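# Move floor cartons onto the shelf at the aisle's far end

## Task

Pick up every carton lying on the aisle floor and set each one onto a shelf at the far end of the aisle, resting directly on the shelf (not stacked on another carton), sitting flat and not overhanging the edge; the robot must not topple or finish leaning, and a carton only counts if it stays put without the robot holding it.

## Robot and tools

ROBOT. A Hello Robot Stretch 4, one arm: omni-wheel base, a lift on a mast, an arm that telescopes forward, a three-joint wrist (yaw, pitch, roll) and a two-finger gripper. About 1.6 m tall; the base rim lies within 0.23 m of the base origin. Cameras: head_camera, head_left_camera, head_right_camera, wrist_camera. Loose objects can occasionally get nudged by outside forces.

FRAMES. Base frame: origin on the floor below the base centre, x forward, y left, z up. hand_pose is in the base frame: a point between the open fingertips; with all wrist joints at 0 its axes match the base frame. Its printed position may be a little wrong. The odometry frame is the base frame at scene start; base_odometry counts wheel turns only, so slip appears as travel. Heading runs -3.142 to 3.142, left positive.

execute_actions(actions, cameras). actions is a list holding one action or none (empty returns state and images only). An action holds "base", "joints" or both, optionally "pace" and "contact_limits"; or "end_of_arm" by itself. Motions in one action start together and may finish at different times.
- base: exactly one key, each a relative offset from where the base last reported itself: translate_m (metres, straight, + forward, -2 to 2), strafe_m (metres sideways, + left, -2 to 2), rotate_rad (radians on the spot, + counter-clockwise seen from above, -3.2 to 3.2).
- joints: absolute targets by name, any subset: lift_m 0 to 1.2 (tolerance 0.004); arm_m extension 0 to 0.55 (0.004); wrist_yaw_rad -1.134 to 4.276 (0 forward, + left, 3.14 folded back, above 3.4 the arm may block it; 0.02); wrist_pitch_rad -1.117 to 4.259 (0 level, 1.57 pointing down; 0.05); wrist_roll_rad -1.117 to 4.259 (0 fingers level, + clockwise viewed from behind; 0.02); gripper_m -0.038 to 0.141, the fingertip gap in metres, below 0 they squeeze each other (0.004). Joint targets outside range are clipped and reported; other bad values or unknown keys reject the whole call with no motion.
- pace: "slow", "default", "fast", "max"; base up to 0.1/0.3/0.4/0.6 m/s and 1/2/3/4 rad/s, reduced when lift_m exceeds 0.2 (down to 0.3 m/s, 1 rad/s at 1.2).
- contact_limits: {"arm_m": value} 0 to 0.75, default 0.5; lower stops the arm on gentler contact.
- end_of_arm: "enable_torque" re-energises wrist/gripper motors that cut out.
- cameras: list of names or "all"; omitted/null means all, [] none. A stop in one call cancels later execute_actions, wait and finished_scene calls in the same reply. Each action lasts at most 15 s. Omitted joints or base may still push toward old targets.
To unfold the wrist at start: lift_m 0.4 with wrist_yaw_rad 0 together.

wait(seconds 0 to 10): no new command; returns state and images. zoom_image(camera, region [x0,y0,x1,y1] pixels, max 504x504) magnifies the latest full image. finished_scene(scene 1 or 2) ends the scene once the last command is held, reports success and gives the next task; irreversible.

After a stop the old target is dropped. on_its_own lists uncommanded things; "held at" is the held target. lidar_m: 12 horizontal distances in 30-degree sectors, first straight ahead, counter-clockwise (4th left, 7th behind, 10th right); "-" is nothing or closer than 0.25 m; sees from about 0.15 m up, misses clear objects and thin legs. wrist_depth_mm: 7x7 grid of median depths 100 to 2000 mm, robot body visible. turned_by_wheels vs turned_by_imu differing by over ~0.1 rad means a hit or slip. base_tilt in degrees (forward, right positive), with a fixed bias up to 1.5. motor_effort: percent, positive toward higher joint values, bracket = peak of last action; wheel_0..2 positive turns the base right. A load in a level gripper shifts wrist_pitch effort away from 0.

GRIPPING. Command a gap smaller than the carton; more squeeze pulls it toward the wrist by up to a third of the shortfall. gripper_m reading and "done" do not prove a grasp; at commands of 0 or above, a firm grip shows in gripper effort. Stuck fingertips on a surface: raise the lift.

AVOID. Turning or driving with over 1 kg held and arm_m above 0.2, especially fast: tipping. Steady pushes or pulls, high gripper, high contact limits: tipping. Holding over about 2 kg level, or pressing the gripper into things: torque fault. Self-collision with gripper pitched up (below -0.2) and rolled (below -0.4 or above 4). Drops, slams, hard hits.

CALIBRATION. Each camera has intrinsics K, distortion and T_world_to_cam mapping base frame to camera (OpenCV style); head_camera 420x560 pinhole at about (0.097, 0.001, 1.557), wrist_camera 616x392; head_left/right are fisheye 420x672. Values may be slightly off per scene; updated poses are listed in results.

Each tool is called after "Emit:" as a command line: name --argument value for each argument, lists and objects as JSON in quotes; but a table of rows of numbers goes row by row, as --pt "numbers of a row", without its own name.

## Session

Emit:
execute_actions --actions '[]'

Scene clock: 0.00 s.
base_odometry: x=+0.000 y=+0.000 heading=+0.000 (m, m, rad; odometry frame)
turned_by_wheels: +0.000 (rad since the last result)
turned_by_imu: +0.000 (rad since the last result)
base_tilt: forward=+0.4 right=+0.0 (deg)
lidar_m: 1.20 1.69 1.61 1.65 0.92 0.88 1.05 1.18 2.06 2.09 1.25 1.15
base_status: not commanded
joint_positions: lift_m=+0.258 arm_m=+0.000 wrist_yaw_rad=+3.058 wrist_pitch_rad=+0.014 wrist_roll_rad=-0.009 gripper_m=+0.057
joint_status: not commanded
motor_effort: lift_m=+20 arm_m=+0 wrist_yaw_rad=+2 wrist_pitch_rad=-5 wrist_roll_rad=+0 gripper_m=-2 wheel_0=+0 wheel_1=+0 wheel_2=-1 (%)
hand_pose: x=-0.1090 y=+0.1112 z=+0.4327 quat_wxyz=(+0.042, -0.007, -0.004, +0.999) (m; base frame)
wrist_depth_mm: - 137 1182 1983 - 866 820 / - 135 1138 1983 - 878 809 / 110 139 242 1863 - 891 820 / 138 173 1160 - - 878 831 / - 1308 1182 - - 878 831 / 1430 1255 197 1537 196 891 842 / 1025 960 1042 107 1060 866 831
pictures: head_camera, head_left_camera, head_right_camera, wrist_camera
camera_calibration (this result's frames):
wrist_camera: T_world_to_cam=[[0.0528285, 0.998484, 0.0154234, -0.104295], [0.0474699, 0.0129165, -0.998789, 0.489126], [-0.997475, 0.0534967, -0.0467156, 0.133013], [0, 0, 0, 1]] pos_world=[0.114968, 0.0907037, 0.496356]
Images, in order (width x height): head_camera 420x560, head_left_camera 420x672, head_right_camera 420x672, wrist_camera 616x392.

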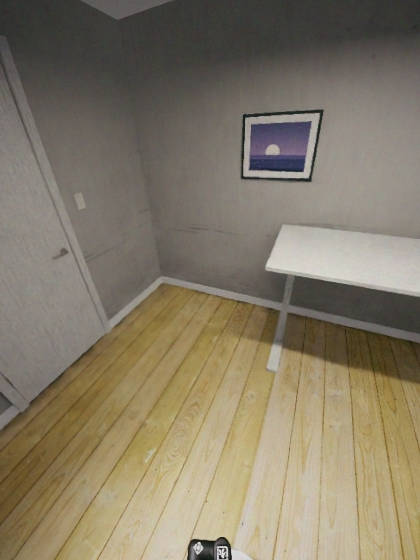

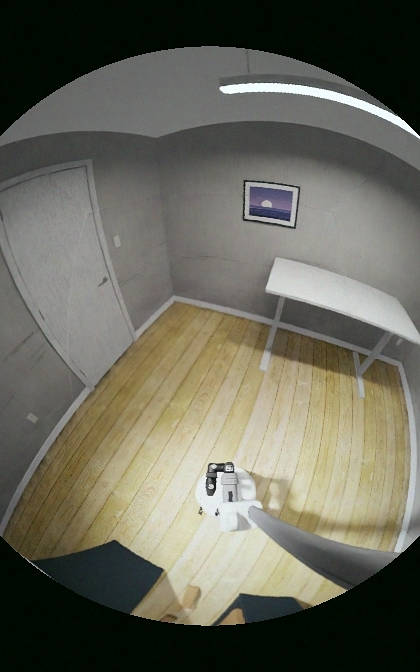

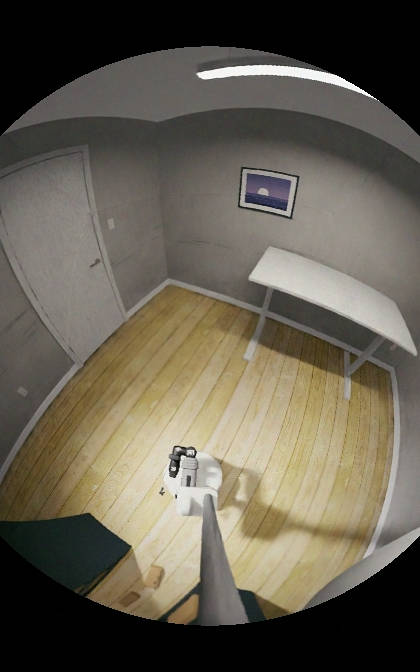

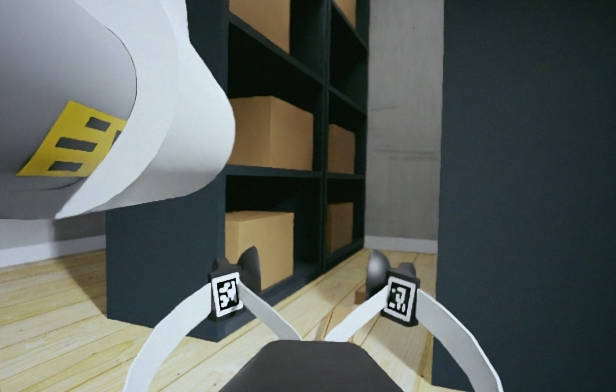

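Emit:
execute_actions --actions '[{"base":{"rotate_rad":2.69},"joints":{"lift_m":0.4,"wrist_yaw_rad":0,"gripper_m":0.14}}]' --cameras '[]'

Emit:
execute_actions --actions '[{"base":{"strafe_m":0.25},"joints":{"wrist_pitch_rad":1.0,"arm_m":0.3},"pace":"fast"}]' --cameras '["wrist_camera","head_camera"]'

Scene clock: 7.30 s.
base_odometry: x=+0.000 y=+0.000 heading=+2.690 (m, m, rad; odometry frame)
turned_by_wheels: +2.690 (rad since the last result)
turned_by_imu: +2.755 (rad since the last result)
base_tilt: forward=+0.4 right=+0.0 (deg)
lidar_m: 0.89 1.03 1.26 2.01 1.72 1.24 1.18 2.08 1.70 1.60 1.71 0.91
base_status: done
joint_positions: lift_m=+0.400 arm_m=+0.000 wrist_yaw_rad=+0.000 wrist_pitch_rad=+0.014 wrist_roll_rad=-0.009 gripper_m=+0.140
joint_status: all done
motor_effort: lift_m=+23(24) arm_m=+0(0) wrist_yaw_rad=-1(7) wrist_pitch_rad=-4(5) wrist_roll_rad=+1(1) gripper_m=-1(4) wheel_0=-1(7) wheel_1=+0(6) wheel_2=-1(9) (%)
hand_pose: x=+0.4597 y=-0.0873 z=+0.5741 quat_wxyz=(+1.000, -0.005, +0.007, +0.000) (m; base frame)
wrist_depth_mm: 946 1576 - - 647 654 647 / 1397 1537 - - 647 640 654 / 1025 1366 - - 661 661 654 / 1042 1397 - - 661 668 654 / 1397 1618 - - 668 668 661 / 946 1138 1618 676 668 206 668 / 931 1205 1281 107 676 676 676
pictures: none
No camera images: the call's "cameras" was empty. Leave "cameras" out to get every camera's image.

Scene clock: 9.13 s.
base_odometry: x=-0.109 y=-0.225 heading=+2.690 (m, m, rad; odometry frame)
turned_by_wheels: +0.000 (rad since the last result)
turned_by_imu: +0.000 (rad since the last result)
base_tilt: forward=+0.4 right=+0.0 (deg)
lidar_m: 1.10 0.91 1.91 1.78 1.90 1.22 1.20 1.24 1.96 1.85 1.93 0.92
base_status: done
joint_positions: lift_m=+0.400 arm_m=+0.299 wrist_yaw_rad=+0.000 wrist_pitch_rad=+1.001 wrist_roll_rad=-0.009 gripper_m=+0.140
joint_status: all done
motor_effort: lift_m=+22(22) arm_m=+8(8) wrist_yaw_rad=-2(2) wrist_pitch_rad=-1(5) wrist_roll_rad=+0(0) gripper_m=+2(1) wheel_0=+1(12) wheel_1=-2(12) wheel_2=+0(0) (%)
hand_pose: x=+0.6250 y=-0.0874 z=+0.3351 quat_wxyz=(+0.877, -0.004, +0.480, +0.002) (m; base frame)
wrist_depth_mm: 585 768 866 866 854 750 402 / 621 750 778 723 778 676 439 / 580 699 715 676 699 574 530 / 640 654 640 640 654 634 621 / 597 591 591 597 603 591 591 / 544 530 539 554 535 208 549 / 517 512 512 107 517 512 508
pictures: head_camera, wrist_camera
camera_calibration (this result's frames):
wrist_camera: T_world_to_cam=[[0.0300925, -0.999399, -0.0172188, -0.0926914], [-0.859096, -0.0170547, -0.51153, 0.760064], [0.510929, 0.0301858, -0.859093, 0.198672], [0, 0, 0, 1]] pos_world=[0.55425, -0.0856701, 0.557877]
Images, in order (width x height): head_camera 420x560, wrist_camera 616x392.

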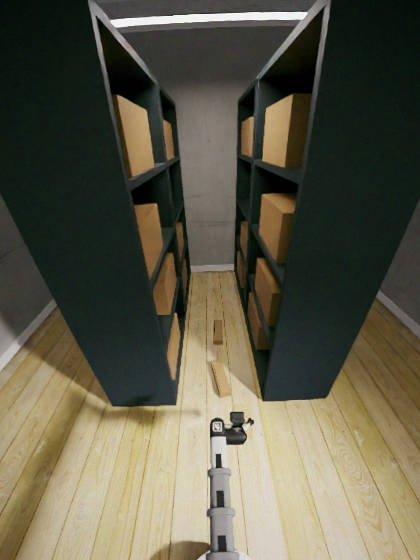

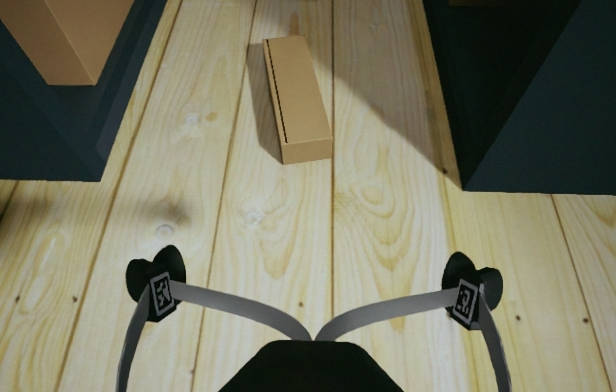

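Emit:
execute_actions --actions '[{"base":{"translate_m":0.4},"joints":{"wrist_yaw_rad":0.23,"lift_m":0.19},"pace":"fast"}]' --cameras '["wrist_camera","head_camera"]'

Scene clock: 15.37 s.
base_odometry: x=-0.469 y=-0.050 heading=+2.690 (m, m, rad; odometry frame)
turned_by_wheels: +0.000 (rad since the last result)
turned_by_imu: +0.000 (rad since the last result)
base_tilt: forward=+0.4 right=+0.0 (deg)
lidar_m: 1.12 0.53 0.66 1.82 1.88 1.64 1.95 2.54 1.96 1.89 0.69 0.56
base_status: done
joint_positions: lift_m=+0.190 arm_m=+0.299 wrist_yaw_rad=+0.230 wrist_pitch_rad=+1.001 wrist_roll_rad=-0.009 gripper_m=+0.140
joint_status: all done
motor_effort: lift_m=+18(20) arm_m=+8(9) wrist_yaw_rad=+1(5) wrist_pitch_rad=-1(1) wrist_roll_rad=+1(1) gripper_m=+0(1) wheel_0=-2(5) wheel_1=-1(5) wheel_2=+2(12) (%)
hand_pose: x=+0.6408 y=-0.0497 z=+0.1254 quat_wxyz=(+0.871, -0.059, +0.476, +0.103) (m; base frame)
wrist_depth_mm: 404 517 539 535 517 535 530 / 407 484 480 473 480 480 484 / 418 436 439 364 433 433 436 / 399 402 397 332 399 399 399 / 368 366 366 306 359 366 366 / 342 330 332 283 293 207 340 / 315 317 317 106 315 315 317
pictures: head_camera, wrist_camera
camera_calibration (this result's frames):
wrist_camera: T_world_to_cam=[[0.256672, -0.966345, -0.0172247, -0.202668], [-0.832788, -0.212083, -0.511357, 0.640437], [0.490494, 0.145595, -0.859196, 0.0281845], [0, 0, 0, 1]] pos_world=[0.571542, -0.0641252, 0.348217]
Images, in order (width x height): head_camera 420x560, wrist_camera 616x392.

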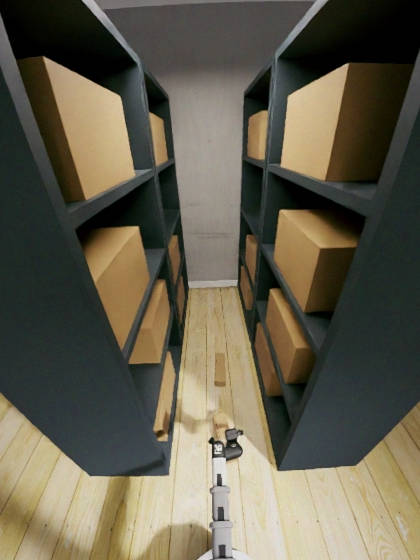

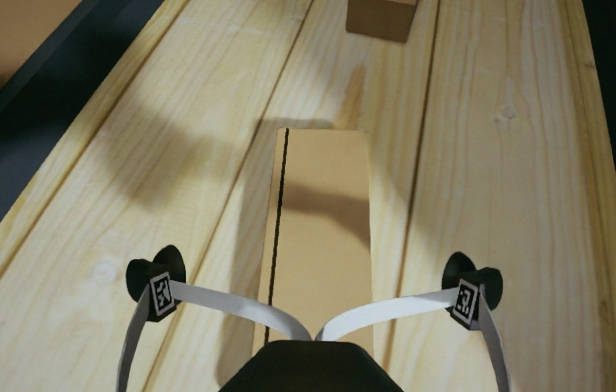

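Emit:
execute_actions --actions '[{"joints":{"lift_m":0.11,"arm_m":0.31},"base":{"strafe_m":-0.01}}]' --cameras '[]'

Emit:
execute_actions --actions '[{"joints":{"gripper_m":0.02}}]' --cameras '["wrist_camera"]'

Emit:
execute_actions --actions '[{"joints":{"lift_m":0.2,"wrist_yaw_rad":0},"base":{"strafe_m":-0.01},"pace":"fast"}]' --cameras '[]'

Emit:
execute_actions --actions '[{"joints":{"arm_m":0.55},"base":{"translate_m":0.73}}]' --cameras '[]'

Emit:
execute_actions --actions '[{"joints":{"lift_m":0.11},"pace":"fast"}]' --cameras '[]'

Emit:
execute_actions --actions '[{"joints":{"gripper_m":0.12}}]' --cameras '[]'

Emit:
execute_actions --actions '[{"joints":{"lift_m":0.2,"gripper_m":0.14},"pace":"fast"}]' --cameras '[]'

Emit:
execute_actions --actions '[{"joints":{"arm_m":0.09,"wrist_yaw_rad":-0.24},"base":{"rotate_rad":0.24}}]'

Scene clock: 28.40 s.
base_odometry: x=-0.465 y=-0.041 heading=+2.690 (m, m, rad; odometry frame)
turned_by_wheels: +0.000 (rad since the last result)
turned_by_imu: +0.001 (rad since the last result)
base_tilt: forward=+0.4 right=+0.1 (deg)
lidar_m: 1.11 0.54 0.67 1.84 1.89 1.66 1.94 2.51 1.97 1.87 0.69 0.56
base_status: done
joint_positions: lift_m=+0.110 arm_m=+0.309 wrist_yaw_rad=+0.230 wrist_pitch_rad=+1.001 wrist_roll_rad=-0.009 gripper_m=+0.140
joint_status: all done
motor_effort: lift_m=+18(18) arm_m=+8(8) wrist_yaw_rad=+2(0) wrist_pitch_rad=-1(2) wrist_roll_rad=+1(0) gripper_m=-2(0) wheel_0=+1(3) wheel_1=+1(6) wheel_2=+0(4) (%)
hand_pose: x=+0.6507 y=-0.0497 z=+0.0455 quat_wxyz=(+0.871, -0.059, +0.476, +0.103) (m; base frame)
wrist_depth_mm: 397 413 413 413 413 413 410 / 370 368 368 286 368 366 368 / 336 334 327 259 334 334 332 / 304 306 296 239 304 304 304 / 281 281 228 219 277 281 281 / 259 253 201 204 210 208 258 / 244 243 195 106 242 241 243
pictures: none
No camera images: the call's "cameras" was empty. Leave "cameras" out to get every camera's image.

Scene clock: 30.57 s.
base_odometry: x=-0.465 y=-0.041 heading=+2.690 (m, m, rad; odometry frame)
turned_by_wheels: +0.000 (rad since the last result)
turned_by_imu: +0.000 (rad since the last result)
base_tilt: forward=+0.4 right=+0.0 (deg)
lidar_m: 1.15 0.54 0.69 1.83 1.89 1.67 1.94 2.48 1.95 1.87 0.68 0.56
base_status: not commanded
joint_positions: lift_m=+0.110 arm_m=+0.309 wrist_yaw_rad=+0.230 wrist_pitch_rad=+1.002 wrist_roll_rad=-0.009 gripper_m=+0.020
joint_status: all done
motor_effort: lift_m=+18(18) arm_m=+8(8) wrist_yaw_rad=+1(1) wrist_pitch_rad=-3(2) wrist_roll_rad=+0(1) gripper_m=-22(27) wheel_0=+1(1) wheel_1=+1(1) wheel_2=+0(0) (%)
hand_pose: x=+0.6507 y=-0.0497 z=+0.0454 quat_wxyz=(+0.871, -0.059, +0.477, +0.103) (m; base frame)
wrist_depth_mm: 397 410 410 410 410 410 407 / 370 370 368 265 359 368 368 / 334 334 334 239 325 334 332 / 306 306 300 220 296 303 304 / 281 281 208 202 208 281 279 / 260 176 186 187 187 177 258 / 244 243 236 107 236 241 241
pictures: wrist_camera
camera_calibration (this result's frames):
wrist_camera: T_world_to_cam=[[0.256688, -0.966341, -0.0172336, -0.206604], [-0.832933, -0.212136, -0.511098, 0.607827], [0.490239, 0.145547, -0.859349, -0.0452366], [0, 0, 0, 1]] pos_world=[0.581488, -0.0641243, 0.268225]
Images, in order (width x height): wrist_camera 616x392.

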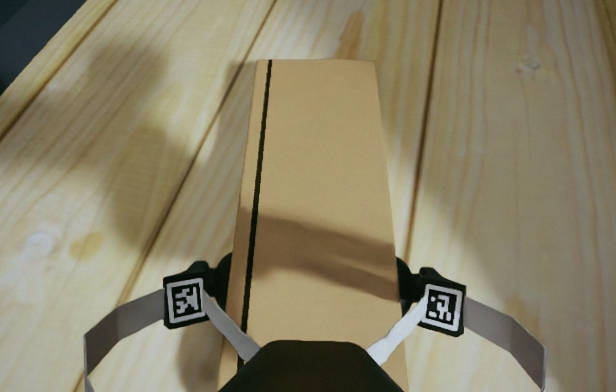

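Scene clock: 31.70 s.
base_odometry: x=-0.460 y=-0.032 heading=+2.690 (m, m, rad; odometry frame)
turned_by_wheels: +0.000 (rad since the last result)
turned_by_imu: +0.000 (rad since the last result)
base_tilt: forward=+0.4 right=+0.0 (deg)
lidar_m: 0.69 0.53 0.68 1.83 1.90 1.61 1.94 2.49 1.94 1.87 0.71 0.54
base_status: done
joint_positions: lift_m=+0.200 arm_m=+0.309 wrist_yaw_rad=+0.000 wrist_pitch_rad=+1.002 wrist_roll_rad=-0.009 gripper_m=+0.020
joint_status: all done
motor_effort: lift_m=+23(25) arm_m=+8(9) wrist_yaw_rad=+0(3) wrist_pitch_rad=-3(3) wrist_roll_rad=-1(1) gripper_m=-22(25) wheel_0=-1(11) wheel_1=+0(7) wheel_2=+0(1) (%)
hand_pose: x=+0.6349 y=-0.0874 z=+0.1349 quat_wxyz=(+0.877, -0.004, +0.480, +0.002) (m; base frame)
wrist_depth_mm: 535 549 539 539 554 521 397 / 492 496 500 265 484 480 394 / 445 449 449 240 442 449 366 / 413 410 404 220 397 410 359 / 377 377 208 202 208 377 357 / 349 176 186 187 187 177 343 / 325 327 317 106 317 325 324
pictures: none
No camera images: the call's "cameras" was empty. Leave "cameras" out to get every camera's image.

Scene clock: 35.63 s.
base_odometry: x=-1.117 y=+0.286 heading=+2.690 (m, m, rad; odometry frame)
turned_by_wheels: +0.000 (rad since the last result)
turned_by_imu: -0.001 (rad since the last result)
base_tilt: forward=+0.3 right=+0.0 (deg)
lidar_m: 1.18 0.40 0.28 0.26 0.28 2.49 2.68 3.21 0.31 0.28 0.30 0.41
base_status: done
joint_positions: lift_m=+0.200 arm_m=+0.549 wrist_yaw_rad=+0.000 wrist_pitch_rad=+1.002 wrist_roll_rad=-0.009 gripper_m=+0.020
joint_status: all done
motor_effort: lift_m=+23(23) arm_m=+8(8) wrist_yaw_rad=+1(1) wrist_pitch_rad=-3(3) wrist_roll_rad=+0(0) gripper_m=-23(23) wheel_0=+1(5) wheel_1=-1(5) wheel_2=+2(10) (%)
hand_pose: x=+0.8749 y=-0.0874 z=+0.1350 quat_wxyz=(+0.877, -0.004, +0.480, +0.002) (m; base frame)
wrist_depth_mm: 535 554 549 549 549 504 387 / 496 496 496 265 480 473 375 / 449 449 449 240 436 439 362 / 407 410 402 220 394 410 349 / 375 377 209 202 209 375 347 / 347 176 185 187 187 177 336 / 327 325 317 107 315 324 319
pictures: none
No camera images: the call's "cameras" was empty. Leave "cameras" out to get every camera's image.

Scene clock: 36.77 s.
base_odometry: x=-1.117 y=+0.286 heading=+2.690 (m, m, rad; odometry frame)
turned_by_wheels: +0.000 (rad since the last result)
turned_by_imu: +0.000 (rad since the last result)
base_tilt: forward=+0.4 right=+0.0 (deg)
lidar_m: 1.17 0.41 0.30 0.26 0.28 2.51 2.67 3.21 0.29 0.27 0.30 0.42
base_status: not commanded
joint_positions: lift_m=+0.110 arm_m=+0.549 wrist_yaw_rad=+0.000 wrist_pitch_rad=+1.002 wrist_roll_rad=-0.009 gripper_m=+0.020
joint_status: all done
motor_effort: lift_m=+18(22) arm_m=+8(8) wrist_yaw_rad=-1(1) wrist_pitch_rad=-3(3) wrist_roll_rad=+1(1) gripper_m=-21(23) wheel_0=+1(1) wheel_1=-1(1) wheel_2=+2(2) (%)
hand_pose: x=+0.8748 y=-0.0874 z=+0.0453 quat_wxyz=(+0.877, -0.004, +0.480, +0.002) (m; base frame)
wrist_depth_mm: 404 413 410 410 407 410 353 / 368 368 366 265 359 368 347 / 334 332 330 240 325 332 327 / 304 304 298 220 294 304 304 / 281 281 209 202 209 281 278 / 259 176 185 187 187 177 258 / 242 242 236 107 235 241 239
pictures: none
No camera images: the call's "cameras" was empty. Leave "cameras" out to get every camera's image.

Scene clock: 38.63 s.
base_odometry: x=-1.117 y=+0.286 heading=+2.690 (m, m, rad; odometry frame)
turned_by_wheels: +0.000 (rad since the last result)
turned_by_imu: +0.000 (rad since the last result)
base_tilt: forward=+0.4 right=+0.0 (deg)
lidar_m: 1.14 0.41 0.27 0.27 0.29 2.50 2.67 3.22 0.29 0.27 0.30 0.42
base_status: not commanded
joint_positions: lift_m=+0.110 arm_m=+0.549 wrist_yaw_rad=+0.000 wrist_pitch_rad=+1.002 wrist_roll_rad=-0.009 gripper_m=+0.120
joint_status: all done
motor_effort: lift_m=+18(18) arm_m=+8(8) wrist_yaw_rad=+0(1) wrist_pitch_rad=-2(3) wrist_roll_rad=+1(0) gripper_m=-3(23) wheel_0=+1(1) wheel_1=-1(1) wheel_2=+2(3) (%)
hand_pose: x=+0.8749 y=-0.0874 z=+0.0454 quat_wxyz=(+0.877, -0.004, +0.480, +0.002) (m; base frame)
wrist_depth_mm: 410 413 410 410 410 407 351 / 370 368 368 286 357 368 345 / 336 334 336 259 327 332 327 / 304 304 300 237 300 304 304 / 281 281 273 220 227 278 281 / 259 256 200 203 206 253 259 / 243 241 239 106 236 240 243
pictures: none
No camera images: the call's "cameras" was empty. Leave "cameras" out to get every camera's image.

Scene clock: 39.77 s.
base_odometry: x=-1.117 y=+0.286 heading=+2.690 (m, m, rad; odometry frame)
turned_by_wheels: +0.000 (rad since the last result)
turned_by_imu: +0.000 (rad since the last result)
base_tilt: forward=+0.3 right=+0.0 (deg)
lidar_m: 1.15 0.42 0.27 0.25 0.29 2.52 2.68 3.22 0.29 0.28 0.30 0.42
base_status: not commanded
joint_positions: lift_m=+0.200 arm_m=+0.549 wrist_yaw_rad=+0.000 wrist_pitch_rad=+1.001 wrist_roll_rad=-0.009 gripper_m=+0.140
joint_status: all done
motor_effort: lift_m=+23(26) arm_m=+8(8) wrist_yaw_rad=+1(1) wrist_pitch_rad=-1(3) wrist_roll_rad=+1(1) gripper_m=+2(1) wheel_0=+1(1) wheel_1=-1(1) wheel_2=+2(2) (%)
hand_pose: x=+0.8750 y=-0.0874 z=+0.1350 quat_wxyz=(+0.877, -0.004, +0.480, +0.002) (m; base frame)
wrist_depth_mm: 539 554 554 549 549 500 384 / 496 496 496 496 496 473 373 / 445 452 449 449 445 436 362 / 413 410 410 343 410 407 353 / 379 375 377 315 377 377 349 / 347 340 340 294 338 207 338 / 327 324 325 107 325 327 322
pictures: none
No camera images: the call's "cameras" was empty. Leave "cameras" out to get every camera's image.

Scene clock: 42.20 s.
base_odometry: x=-1.117 y=+0.286 heading=+2.930 (m, m, rad; odometry frame)
turned_by_wheels: +0.240 (rad since the last result)
turned_by_imu: +0.246 (rad since the last result)
base_tilt: forward=+0.3 right=+0.0 (deg)
lidar_m: 0.60 0.34 0.27 0.27 0.29 2.32 3.11 0.35 0.27 0.28 0.34 0.58
base_status: done
joint_positions: lift_m=+0.200 arm_m=+0.091 wrist_yaw_rad=-0.240 wrist_pitch_rad=+1.002 wrist_roll_rad=-0.009 gripper_m=+0.140
joint_status: all done
motor_effort: lift_m=+23(23) arm_m=-8(9) wrist_yaw_rad=+2(4) wrist_pitch_rad=-2(2) wrist_roll_rad=+0(0) gripper_m=-3(2) wheel_0=+0(7) wheel_1=+0(5) wheel_2=+1(7) (%)
hand_pose: x=+0.3926 y=-0.1219 z=+0.1350 quat_wxyz=(+0.871, +0.053, +0.477, -0.103) (m; base frame)
wrist_depth_mm: 466 554 554 554 521 544 442 / 477 496 500 496 496 500 445 / 442 452 449 449 452 452 433 / 413 413 413 343 410 410 404 / 377 379 379 319 379 379 375 / 349 340 342 296 340 207 351 / 329 327 327 107 327 325 327
pictures: head_camera, head_left_camera, head_right_camera, wrist_camera
camera_calibration (this result's frames):
wrist_camera: T_world_to_cam=[[-0.208715, -0.977825, -0.0172276, -0.0272402], [-0.838612, 0.188008, -0.511257, 0.474394], [0.503158, -0.0922598, -0.859255, 0.134673], [0, 0, 0, 1]] pos_world=[0.324385, -0.103401, 0.357786]
Images, in order (width x height): head_camera 420x560, head_left_camera 420x672, head_right_camera 420x672, wrist_camera 616x392.

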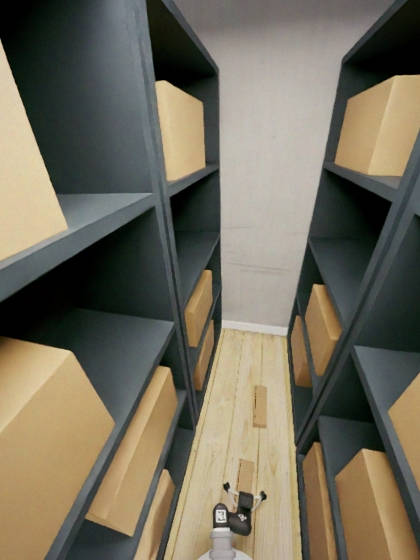

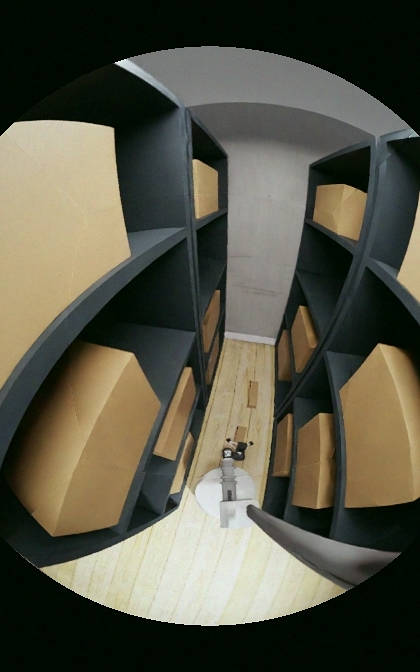

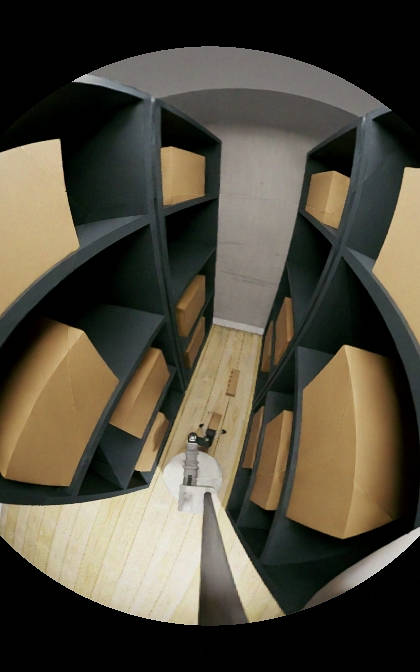

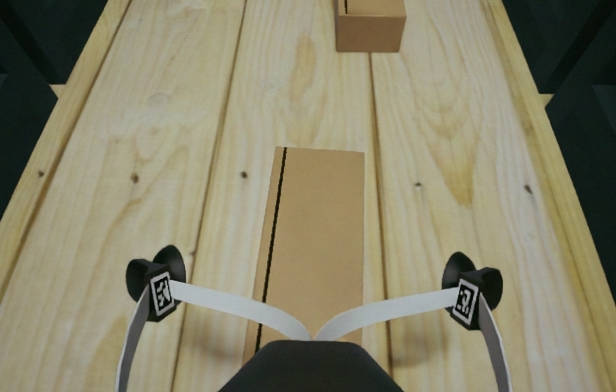

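Emit:
execute_actions --actions '[{"joints":{"lift_m":0.11,"wrist_yaw_rad":-0.27},"base":{"rotate_rad":0.01},"pace":"fast"}]' --cameras '[]'

Emit:
execute_actions --actions '[{"joints":{"gripper_m":0.02}}]' --cameras '[]'

Emit:
execute_actions --actions '[{"joints":{"lift_m":0.25,"wrist_yaw_rad":0},"base":{"rotate_rad":-0.25}}]' --cameras '[]'

Emit:
execute_actions --actions '[{"joints":{"arm_m":0.4,"lift_m":1.114},"base":{"translate_m":0.48},"pace":"fast"}]' --cameras '["wrist_camera","head_camera"]'

Scene clock: 53.37 s.
base_odometry: x=-1.117 y=+0.286 heading=+2.940 (m, m, rad; odometry frame)
turned_by_wheels: +0.010 (rad since the last result)
turned_by_imu: +0.011 (rad since the last result)
base_tilt: forward=+0.4 right=+0.0 (deg)
lidar_m: 0.63 0.34 0.27 0.28 0.33 2.30 3.11 0.36 0.29 0.28 0.32 0.60
base_status: done
joint_positions: lift_m=+0.110 arm_m=+0.091 wrist_yaw_rad=-0.270 wrist_pitch_rad=+1.001 wrist_roll_rad=-0.009 gripper_m=+0.140
joint_status: all done
motor_effort: lift_m=+18(21) arm_m=-9(8) wrist_yaw_rad=+0(2) wrist_pitch_rad=-2(1) wrist_roll_rad=+0(0) gripper_m=-3(1) wheel_0=-1(3) wheel_1=+1(4) wheel_2=+0(1) (%)
hand_pose: x=+0.3890 y=-0.1257 z=+0.0455 quat_wxyz=(+0.870, +0.060, +0.476, -0.116) (m; base frame)
wrist_depth_mm: 413 415 413 415 415 413 410 / 375 370 368 289 370 370 370 / 338 336 336 264 330 336 336 / 309 306 301 241 301 307 307 / 283 283 274 221 278 282 282 / 260 253 203 206 211 207 262 / 244 243 237 106 244 243 244
pictures: none
No camera images: the call's "cameras" was empty. Leave "cameras" out to get every camera's image.

Scene clock: 55.53 s.
base_odometry: x=-1.117 y=+0.286 heading=+2.940 (m, m, rad; odometry frame)
turned_by_wheels: +0.000 (rad since the last result)
turned_by_imu: +0.000 (rad since the last result)
base_tilt: forward=+0.4 right=+0.1 (deg)
lidar_m: 0.60 0.34 0.26 0.25 0.33 2.33 3.11 0.34 0.28 0.28 0.35 0.57
base_status: not commanded
joint_positions: lift_m=+0.110 arm_m=+0.091 wrist_yaw_rad=-0.270 wrist_pitch_rad=+1.002 wrist_roll_rad=-0.009 gripper_m=+0.020
joint_status: all done
motor_effort: lift_m=+18(18) arm_m=-8(8) wrist_yaw_rad=+0(1) wrist_pitch_rad=-2(3) wrist_roll_rad=+0(0) gripper_m=-22(22) wheel_0=-1(1) wheel_1=+1(1) wheel_2=+0(0) (%)
hand_pose: x=+0.3889 y=-0.1257 z=+0.0454 quat_wxyz=(+0.870, +0.060, +0.476, -0.116) (m; base frame)
wrist_depth_mm: 413 415 418 415 415 413 407 / 373 370 370 266 362 370 373 / 338 338 336 242 322 336 336 / 307 307 301 221 297 304 304 / 282 282 210 204 211 282 279 / 260 176 186 189 189 177 260 / 244 244 236 107 237 243 243
pictures: none
No camera images: the call's "cameras" was empty. Leave "cameras" out to get every camera's image.

Scene clock: 57.20 s.
base_odometry: x=-1.117 y=+0.286 heading=+2.690 (m, m, rad; odometry frame)
turned_by_wheels: -0.250 (rad since the last result)
turned_by_imu: -0.256 (rad since the last result)
base_tilt: forward=+0.3 right=+0.0 (deg)
lidar_m: 0.48 0.42 0.28 0.26 0.28 2.52 2.68 3.21 0.29 0.27 0.30 0.42
base_status: done
joint_positions: lift_m=+0.250 arm_m=+0.091 wrist_yaw_rad=+0.000 wrist_pitch_rad=+1.002 wrist_roll_rad=-0.009 gripper_m=+0.020
joint_status: all done
motor_effort: lift_m=+23(26) arm_m=-8(8) wrist_yaw_rad=+1(6) wrist_pitch_rad=-3(3) wrist_roll_rad=+1(0) gripper_m=-24(22) wheel_0=+2(6) wheel_1=-1(6) wheel_2=+1(6) (%)
hand_pose: x=+0.4178 y=-0.0875 z=+0.1849 quat_wxyz=(+0.877, -0.004, +0.480, +0.002) (m; base frame)
wrist_depth_mm: 554 634 634 554 634 525 355 / 544 574 569 267 554 504 384 / 512 517 517 242 492 492 399 / 473 473 466 222 455 459 375 / 430 433 211 204 211 430 362 / 399 177 186 189 188 177 349 / 370 373 364 107 364 373 325
pictures: none
No camera images: the call's "cameras" was empty. Leave "cameras" out to get every camera's image.

Scene clock: 60.43 s.
base_odometry: x=-1.549 y=+0.496 heading=+2.690 (m, m, rad; odometry frame)
turned_by_wheels: +0.000 (rad since the last result)
turned_by_imu: -0.001 (rad since the last result)
base_tilt: forward=+0.3 right=+0.1 (deg)
lidar_m: 0.58 0.42 0.29 0.25 0.30 0.43 3.67 0.41 0.31 0.29 0.29 0.41
base_status: done
joint_positions: lift_m=+1.114 arm_m=+0.399 wrist_yaw_rad=+0.000 wrist_pitch_rad=+1.002 wrist_roll_rad=-0.009 gripper_m=+0.020
joint_status: all done
motor_effort: lift_m=+23(26) arm_m=+8(9) wrist_yaw_rad=+0(1) wrist_pitch_rad=-3(4) wrist_roll_rad=-1(0) gripper_m=-20(23) wheel_0=-1(8) wheel_1=+0(6) wheel_2=+1(11) (%)
hand_pose: x=+0.7249 y=-0.0874 z=+1.0490 quat_wxyz=(+0.877, -0.004, +0.480, +0.002) (m; base frame)
wrist_depth_mm: 554 580 574 574 569 530 424 / 621 676 676 267 640 597 384 / 741 788 809 242 732 707 359 / 866 878 976 221 831 831 347 / 676 1078 211 204 211 788 778 / 609 177 186 189 189 177 459 / 603 891 1160 106 683 530 424
pictures: head_camera, wrist_camera
camera_calibration (this result's frames):
wrist_camera: T_world_to_cam=[[0.0301002, -0.999398, -0.0172327, -0.0833949], [-0.859345, -0.0170689, -0.511112, 1.2108], [0.51051, 0.0301934, -0.859341, 0.761461], [0, 0, 0, 1]] pos_world=[0.654275, -0.0856688, 1.27177]
Images, in order (width x height): head_camera 420x560, wrist_camera 616x392.

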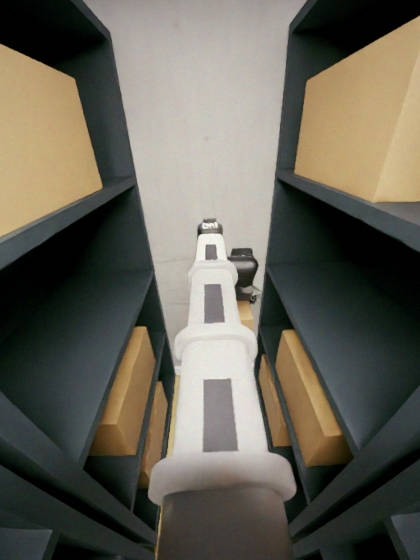

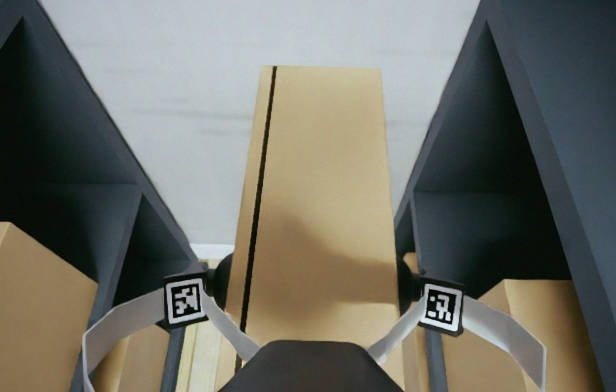

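Same height.

Emit:
execute_actions --actions '[{"base":{"rotate_rad":-0.53},"joints":{"arm_m":0.47,"lift_m":1.104},"pace":"slow"}]' --cameras '[]'

Emit:
execute_actions --actions '[{"joints":{"lift_m":1.101,"gripper_m":0.12}}]' --cameras '[]'

Emit:
execute_actions --actions '[{"joints":{"arm_m":0.26,"lift_m":1.112}}]' --cameras '["wrist_camera"]'

Emit:
execute_actions --actions '[{"base":{"rotate_rad":0.53}}]' --cameras '[]'

Emit:
execute_actions --actions '[{"joints":{"arm_m":0.075,"lift_m":0.17,"gripper_m":0.14},"pace":"fast"}]' --cameras '["wrist_camera","head_camera"]'

Scene clock: 70.30 s.
base_odometry: x=-1.549 y=+0.496 heading=+2.161 (m, m, rad; odometry frame)
turned_by_wheels: -0.530 (rad since the last result)
turned_by_imu: -0.542 (rad since the last result)
base_tilt: forward=+0.4 right=+0.0 (deg)
lidar_m: 0.41 1.10 0.42 0.30 0.26 0.30 0.43 2.81 0.44 0.32 0.27 0.28
base_status: done
joint_positions: lift_m=+1.104 arm_m=+0.468 wrist_yaw_rad=+0.000 wrist_pitch_rad=+1.002 wrist_roll_rad=-0.009 gripper_m=+0.020
joint_status: all done
motor_effort: lift_m=+17(24) arm_m=+9(9) wrist_yaw_rad=+0(0) wrist_pitch_rad=-2(3) wrist_roll_rad=+2(0) gripper_m=-18(21) wheel_0=+1(5) wheel_1=+2(4) wheel_2=+0(6) (%)
hand_pose: x=+0.7948 y=-0.0874 z=+1.0394 quat_wxyz=(+0.877, -0.004, +0.480, +0.002) (m; base frame)
wrist_depth_mm: 413 415 415 415 415 392 320 / 377 373 375 267 362 373 338 / 340 340 336 242 324 336 336 / 307 310 301 221 298 307 309 / 286 285 210 204 211 285 283 / 266 176 186 189 188 177 263 / 250 245 237 107 237 245 244
pictures: none
No camera images: the call's "cameras" was empty. Leave "cameras" out to get every camera's image.

Scene clock: 72.17 s.
base_odometry: x=-1.549 y=+0.496 heading=+2.161 (m, m, rad; odometry frame)
turned_by_wheels: +0.000 (rad since the last result)
turned_by_imu: +0.000 (rad since the last result)
base_tilt: forward=+0.4 right=+0.0 (deg)
lidar_m: 0.43 1.12 0.42 0.30 0.25 0.28 0.43 2.80 0.44 0.29 0.27 0.29
base_status: not commanded
joint_positions: lift_m=+1.101 arm_m=+0.468 wrist_yaw_rad=+0.000 wrist_pitch_rad=+1.002 wrist_roll_rad=-0.009 gripper_m=+0.120
joint_status: all done
motor_effort: lift_m=+18(18) arm_m=+9(9) wrist_yaw_rad=+0(1) wrist_pitch_rad=-2(2) wrist_roll_rad=+0(0) gripper_m=-3(20) wheel_0=+1(0) wheel_1=+1(2) wheel_2=+0(1) (%)
hand_pose: x=+0.7949 y=-0.0874 z=+1.0364 quat_wxyz=(+0.877, -0.004, +0.480, +0.002) (m; base frame)
wrist_depth_mm: 410 413 413 413 410 387 319 / 370 368 368 287 368 368 342 / 334 334 332 262 327 332 332 / 304 304 306 238 294 304 306 / 281 281 272 220 226 282 281 / 262 257 202 204 206 253 258 / 247 242 238 107 239 242 243
pictures: none
No camera images: the call's "cameras" was empty. Leave "cameras" out to get every camera's image.

Scene clock: 73.90 s.
base_odometry: x=-1.549 y=+0.496 heading=+2.161 (m, m, rad; odometry frame)
turned_by_wheels: +0.000 (rad since the last result)
turned_by_imu: +0.000 (rad since the last result)
base_tilt: forward=+0.3 right=+0.0 (deg)
lidar_m: 0.40 1.10 0.41 0.28 0.26 0.29 0.40 2.78 0.44 0.30 0.28 0.27
base_status: not commanded
joint_positions: lift_m=+1.112 arm_m=+0.261 wrist_yaw_rad=+0.000 wrist_pitch_rad=+1.002 wrist_roll_rad=-0.009 gripper_m=+0.120
joint_status: all done
motor_effort: lift_m=+23(22) arm_m=-8(8) wrist_yaw_rad=+1(0) wrist_pitch_rad=-2(2) wrist_roll_rad=+0(1) gripper_m=+0(1) wheel_0=+0(1) wheel_1=+2(1) wheel_2=+1(0) (%)
hand_pose: x=+0.5879 y=-0.0874 z=+1.0470 quat_wxyz=(+0.877, -0.004, +0.480, +0.002) (m; base frame)
wrist_depth_mm: 691 433 424 338 427 430 413 / 759 394 382 303 377 384 387 / 866 878 349 283 342 347 347 / 976 1118 319 314 319 319 317 / 1160 1308 294 293 293 294 293 / 1229 1255 264 272 264 263 271 / 1138 1182 1160 106 254 252 253
pictures: wrist_camera
camera_calibration (this result's frames):
wrist_camera: T_world_to_cam=[[0.0297558, -0.999409, -0.0172269, -0.0791629], [-0.859261, -0.0167704, -0.511262, 1.09215], [0.510671, 0.0300154, -0.859252, 0.829504], [0, 0, 0, 1]] pos_world=[0.517191, -0.0856983, 1.26976]
Images, in order (width x height): wrist_camera 616x392.

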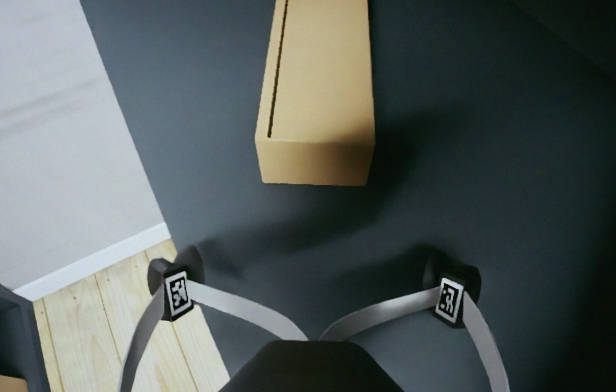

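Scene clock: 75.47 s.
base_odometry: x=-1.549 y=+0.496 heading=+2.690 (m, m, rad; odometry frame)
turned_by_wheels: +0.530 (rad since the last result)
turned_by_imu: +0.543 (rad since the last result)
base_tilt: forward=+0.3 right=+0.0 (deg)
lidar_m: 1.11 0.41 0.27 0.26 0.28 0.41 3.67 0.43 0.31 0.29 0.29 0.42
base_status: done
joint_positions: lift_m=+1.112 arm_m=+0.261 wrist_yaw_rad=+0.000 wrist_pitch_rad=+1.002 wrist_roll_rad=-0.009 gripper_m=+0.120
joint_status: not commanded
motor_effort: lift_m=+23(23) arm_m=-9(9) wrist_yaw_rad=+0(0) wrist_pitch_rad=-1(2) wrist_roll_rad=+1(0) gripper_m=-2(3) wheel_0=-1(4) wheel_1=+0(5) wheel_2=-2(7) (%)
hand_pose: x=+0.5879 y=-0.0874 z=+1.0470 quat_wxyz=(+0.877, -0.004, +0.480, +0.002) (m; base frame)
wrist_depth_mm: 691 715 732 732 723 647 427 / 809 831 866 854 831 778 384 / 917 931 1042 1025 946 917 357 / 603 878 1308 1281 1160 842 351 / 603 809 1366 1366 1118 517 488 / 603 750 1255 1255 878 459 455 / 609 891 1182 107 946 521 430
pictures: none
No camera images: the call's "cameras" was empty. Leave "cameras" out to get every camera's image.

Scene clock: 78.90 s.
base_odometry: x=-1.549 y=+0.496 heading=+2.690 (m, m, rad; odometry frame)
turned_by_wheels: +0.000 (rad since the last result)
turned_by_imu: +0.000 (rad since the last result)
base_tilt: forward=+0.3 right=+0.0 (deg)
lidar_m: 1.12 0.43 0.29 0.25 0.30 0.42 3.68 0.43 0.31 0.26 0.30 0.42
base_status: not commanded
joint_positions: lift_m=+0.170 arm_m=+0.076 wrist_yaw_rad=+0.000 wrist_pitch_rad=+1.001 wrist_roll_rad=-0.009 gripper_m=+0.140
joint_status: all done
motor_effort: lift_m=+18(26) arm_m=-9(11) wrist_yaw_rad=+2(0) wrist_pitch_rad=+0(2) wrist_roll_rad=+0(1) gripper_m=+0(5) wheel_0=-1(1) wheel_1=+0(0) wheel_2=-1(1) (%)
hand_pose: x=+0.4029 y=-0.0874 z=+0.1054 quat_wxyz=(+0.877, -0.004, +0.480, +0.002) (m; base frame)
wrist_depth_mm: 504 512 508 508 508 488 373 / 459 455 455 455 455 445 362 / 415 413 413 340 413 407 351 / 375 377 375 310 377 377 351 / 349 347 347 286 347 345 340 / 320 312 312 265 272 206 319 / 300 300 300 107 298 298 300
pictures: head_camera, wrist_camera
camera_calibration (this result's frames):
wrist_camera: T_world_to_cam=[[0.029687, -0.999411, -0.017224, -0.0898619], [-0.859211, -0.0167098, -0.511349, 0.451823], [0.51076, 0.0299794, -0.859201, 0.114916], [0, 0, 0, 1]] pos_world=[0.332184, -0.0857042, 0.328227]
Images, in order (width x height): head_camera 420x560, wrist_camera 616x392.

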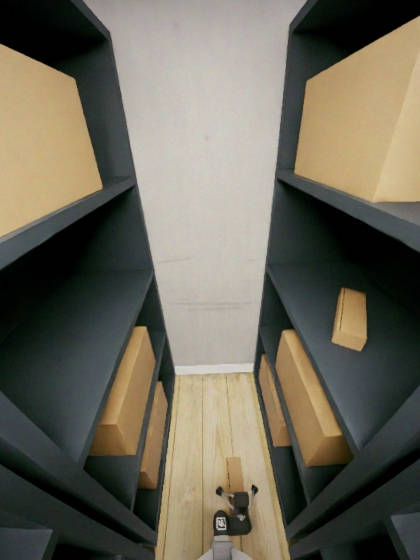

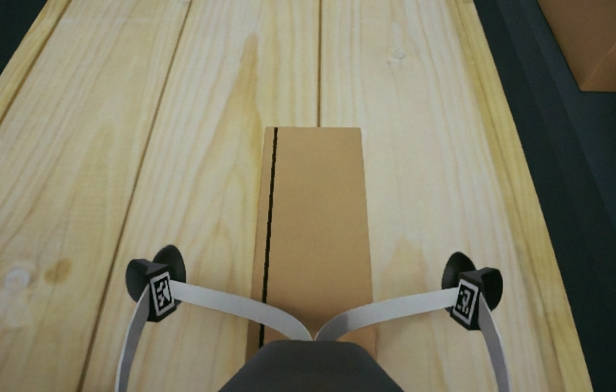

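Emit:
execute_actions --actions '[{"joints":{"lift_m":0.11},"pace":"fast"}]' --cameras '[]'

Emit:
execute_actions --actions '[{"joints":{"gripper_m":0.02}}]' --cameras '[]'

Emit:
execute_actions --actions '[{"joints":{"lift_m":1.106,"arm_m":0.2},"base":{"translate_m":0.2},"pace":"fast"}]' --cameras '[]'

Emit:
execute_actions --actions '[{"base":{"rotate_rad":0.98},"joints":{"arm_m":0.315},"pace":"slow"}]' --cameras '["wrist_camera"]'

Emit:
execute_actions --actions '[{"joints":{"gripper_m":0.12,"lift_m":1.101}}]' --cameras '[]'

Emit:
execute_actions --actions '[{"joints":{"arm_m":0.08,"lift_m":1.112},"pace":"fast"}]'

Scene clock: 89.00 s.
base_odometry: x=-1.549 y=+0.496 heading=+2.690 (m, m, rad; odometry frame)
turned_by_wheels: +0.000 (rad since the last result)
turned_by_imu: +0.000 (rad since the last result)
base_tilt: forward=+0.3 right=+0.0 (deg)
lidar_m: 1.12 0.42 0.29 0.27 0.29 0.42 3.68 0.42 0.28 0.27 0.28 0.40
base_status: not commanded
joint_positions: lift_m=+0.110 arm_m=+0.076 wrist_yaw_rad=+0.000 wrist_pitch_rad=+1.001 wrist_roll_rad=-0.009 gripper_m=+0.140
joint_status: all done
motor_effort: lift_m=+18(17) arm_m=-8(8) wrist_yaw_rad=+0(2) wrist_pitch_rad=-1(2) wrist_roll_rad=+0(0) gripper_m=-2(0) wheel_0=-1(1) wheel_1=+0(0) wheel_2=-1(2) (%)
hand_pose: x=+0.4029 y=-0.0874 z=+0.0454 quat_wxyz=(+0.877, -0.004, +0.480, +0.002) (m; base frame)
wrist_depth_mm: 413 413 413 413 413 407 351 / 373 373 368 290 370 368 349 / 336 336 336 262 329 334 329 / 306 307 301 240 301 307 307 / 282 282 278 221 273 282 282 / 262 254 208 205 208 207 260 / 244 243 240 106 238 243 244
pictures: none
No camera images: the call's "cameras" was empty. Leave "cameras" out to get every camera's image.

Scene clock: 91.17 s.
base_odometry: x=-1.549 y=+0.496 heading=+2.690 (m, m, rad; odometry frame)
turned_by_wheels: +0.000 (rad since the last result)
turned_by_imu: +0.000 (rad since the last result)
base_tilt: forward=+0.3 right=+0.0 (deg)
lidar_m: 1.12 0.43 0.29 0.26 0.28 0.42 3.69 0.42 0.29 0.26 0.30 0.41
base_status: not commanded
joint_positions: lift_m=+0.110 arm_m=+0.076 wrist_yaw_rad=+0.000 wrist_pitch_rad=+1.002 wrist_roll_rad=-0.009 gripper_m=+0.020
joint_status: all done
motor_effort: lift_m=+18(18) arm_m=-8(8) wrist_yaw_rad=+1(1) wrist_pitch_rad=-3(3) wrist_roll_rad=+0(1) gripper_m=-26(20) wheel_0=+0(1) wheel_1=+0(0) wheel_2=-1(1) (%)
hand_pose: x=+0.4028 y=-0.0874 z=+0.0454 quat_wxyz=(+0.877, -0.004, +0.480, +0.002) (m; base frame)
wrist_depth_mm: 413 415 413 413 415 407 351 / 373 373 368 265 364 370 347 / 334 336 336 241 329 334 327 / 307 306 301 221 297 306 306 / 282 282 211 204 211 282 282 / 262 176 185 189 189 177 262 / 244 243 240 106 237 242 241
pictures: none
No camera images: the call's "cameras" was empty. Leave "cameras" out to get every camera's image.

Scene clock: 94.73 s.
base_odometry: x=-1.729 y=+0.583 heading=+2.690 (m, m, rad; odometry frame)
turned_by_wheels: +0.000 (rad since the last result)
turned_by_imu: +0.000 (rad since the last result)
base_tilt: forward=+0.4 right=+0.0 (deg)
lidar_m: 0.38 0.43 0.25 0.26 0.30 0.41 - 0.45 0.31 0.27 0.29 0.41
base_status: done
joint_positions: lift_m=+1.106 arm_m=+0.199 wrist_yaw_rad=+0.000 wrist_pitch_rad=+1.002 wrist_roll_rad=-0.009 gripper_m=+0.020
joint_status: all done
motor_effort: lift_m=+23(27) arm_m=+8(9) wrist_yaw_rad=-1(2) wrist_pitch_rad=-4(4) wrist_roll_rad=+0(0) gripper_m=-20(18) wheel_0=+1(5) wheel_1=-2(6) wheel_2=+1(11) (%)
hand_pose: x=+0.5249 y=-0.0874 z=+1.0409 quat_wxyz=(+0.877, -0.004, +0.480, +0.002) (m; base frame)
wrist_depth_mm: 554 569 574 574 574 535 418 / 621 683 676 267 640 591 382 / 741 788 778 242 741 707 353 / 842 866 976 221 831 831 347 / 683 1098 210 204 210 778 759 / 609 176 186 189 188 177 449 / 609 904 1182 107 676 521 421
pictures: none
No camera images: the call's "cameras" was empty. Leave "cameras" out to get every camera's image.

Scene clock: 97.17 s.
base_odometry: x=-1.729 y=+0.583 heading=-2.613 (m, m, rad; odometry frame)
turned_by_wheels: +0.980 (rad since the last result)
turned_by_imu: +1.003 (rad since the last result)
base_tilt: forward=+0.4 right=+0.0 (deg)
lidar_m: 0.32 0.25 0.29 0.39 0.94 0.46 0.30 0.27 0.29 0.40 0.91 0.46
base_status: done
joint_positions: lift_m=+1.106 arm_m=+0.313 wrist_yaw_rad=+0.000 wrist_pitch_rad=+1.002 wrist_roll_rad=-0.009 gripper_m=+0.020
joint_status: all done
motor_effort: lift_m=+23(23) arm_m=+8(9) wrist_yaw_rad=+0(1) wrist_pitch_rad=-3(2) wrist_roll_rad=+2(0) gripper_m=-22(21) wheel_0=-1(5) wheel_1=-3(5) wheel_2=-1(7) (%)
hand_pose: x=+0.6398 y=-0.0874 z=+1.0410 quat_wxyz=(+0.877, -0.004, +0.480, +0.002) (m; base frame)
wrist_depth_mm: 306 343 394 418 421 415 415 / 338 368 375 267 366 375 377 / 340 342 340 242 334 338 340 / 309 310 304 221 298 310 310 / 287 287 211 204 210 285 285 / 265 176 186 189 189 177 264 / 247 247 244 106 239 245 246
pictures: wrist_camera
camera_calibration (this result's frames):
wrist_camera: T_world_to_cam=[[0.0299864, -0.999402, -0.0172348, -0.0809145], [-0.859372, -0.0169714, -0.511069, 1.13356], [0.51047, 0.0301362, -0.859367, 0.798058], [0, 0, 0, 1]] pos_world=[0.569195, -0.0856783, 1.26376]
Images, in order (width x height): wrist_camera 616x392.

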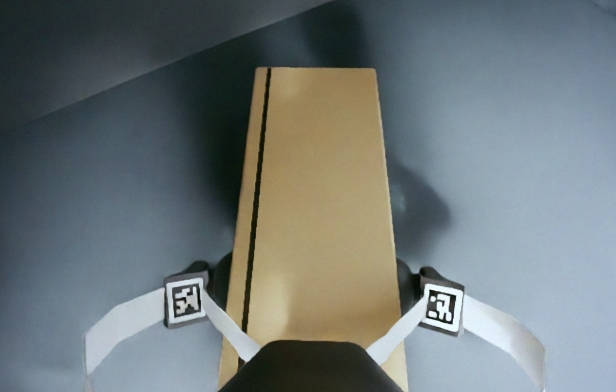

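Scene clock: 99.03 s.
base_odometry: x=-1.729 y=+0.583 heading=-2.613 (m, m, rad; odometry frame)
turned_by_wheels: +0.000 (rad since the last result)
turned_by_imu: +0.000 (rad since the last result)
base_tilt: forward=+0.3 right=+0.0 (deg)
lidar_m: 0.31 0.27 0.26 0.40 0.93 0.47 0.29 0.28 0.29 0.39 0.91 0.45
base_status: not commanded
joint_positions: lift_m=+1.101 arm_m=+0.313 wrist_yaw_rad=+0.000 wrist_pitch_rad=+1.002 wrist_roll_rad=-0.009 gripper_m=+0.120
joint_status: all done
motor_effort: lift_m=+18(21) arm_m=+8(8) wrist_yaw_rad=+0(1) wrist_pitch_rad=-3(3) wrist_roll_rad=+0(1) gripper_m=+0(22) wheel_0=-1(1) wheel_1=-3(2) wheel_2=-2(2) (%)
hand_pose: x=+0.6399 y=-0.0874 z=+1.0364 quat_wxyz=(+0.877, -0.004, +0.480, +0.002) (m; base frame)
wrist_depth_mm: 307 343 392 407 413 413 413 / 336 362 368 289 368 368 370 / 336 332 334 262 329 332 334 / 304 306 300 238 300 306 306 / 279 282 274 220 228 281 281 / 260 256 202 204 207 253 259 / 245 242 241 106 236 242 243
pictures: none
No camera images: the call's "cameras" was empty. Leave "cameras" out to get every camera's image.

Scene clock: 100.57 s.
base_odometry: x=-1.729 y=+0.583 heading=-2.613 (m, m, rad; odometry frame)
turned_by_wheels: +0.000 (rad since the last result)
turned_by_imu: +0.000 (rad since the last result)
base_tilt: forward=+0.4 right=+0.0 (deg)
lidar_m: 0.31 0.28 0.29 0.38 0.94 0.45 0.30 0.27 0.31 0.38 0.93 0.48
base_status: not commanded
joint_positions: lift_m=+1.112 arm_m=+0.081 wrist_yaw_rad=+0.000 wrist_pitch_rad=+1.002 wrist_roll_rad=-0.009 gripper_m=+0.120
joint_status: all done
motor_effort: lift_m=+23(21) arm_m=-9(8) wrist_yaw_rad=+0(0) wrist_pitch_rad=-2(2) wrist_roll_rad=+1(0) gripper_m=+0(0) wheel_0=-1(1) wheel_1=-2(3) wheel_2=-2(1) (%)
hand_pose: x=+0.4079 y=-0.0874 z=+1.0470 quat_wxyz=(+0.877, -0.004, +0.480, +0.002) (m; base frame)
wrist_depth_mm: 430 430 430 342 430 430 430 / 389 387 384 304 375 387 389 / 349 351 349 310 342 349 683 / 319 319 320 319 319 539 820 / 294 294 294 294 488 831 931 / 271 267 264 307 591 1138 1008 / 255 254 661 107 1182 1205 1098
pictures: head_camera, head_left_camera, head_right_camera, wrist_camera
camera_calibration (this result's frames):
wrist_camera: T_world_to_cam=[[0.0296764, -0.999411, -0.0172289, -0.0737832], [-0.859276, -0.016702, -0.511239, 0.937464], [0.51065, 0.0299761, -0.859266, 0.921491], [0, 0, 0, 1]] pos_world=[0.337171, -0.0857049, 1.2698]
Images, in order (width x height): head_camera 420x560, head_left_camera 420x672, head_right_camera 420x672, wrist_camera 616x392.

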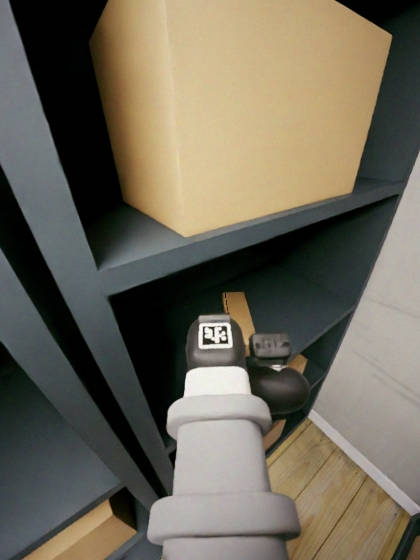

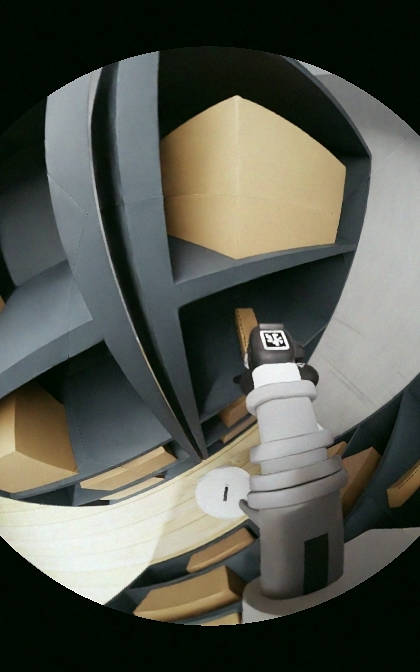

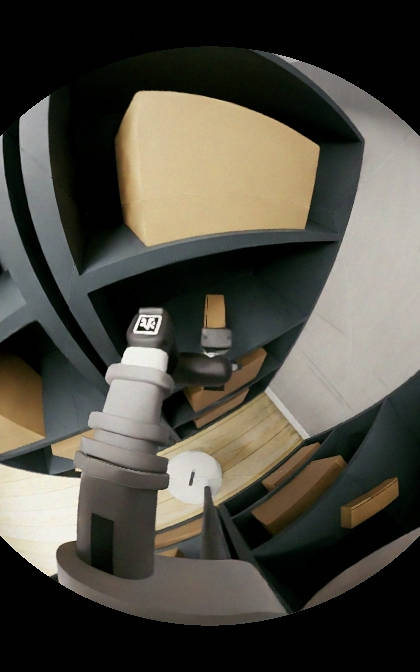

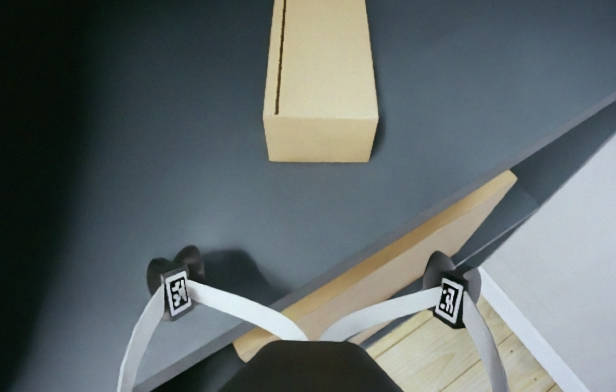

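Emit:
finished_scene --scene 2

The scene is finished: the task was done.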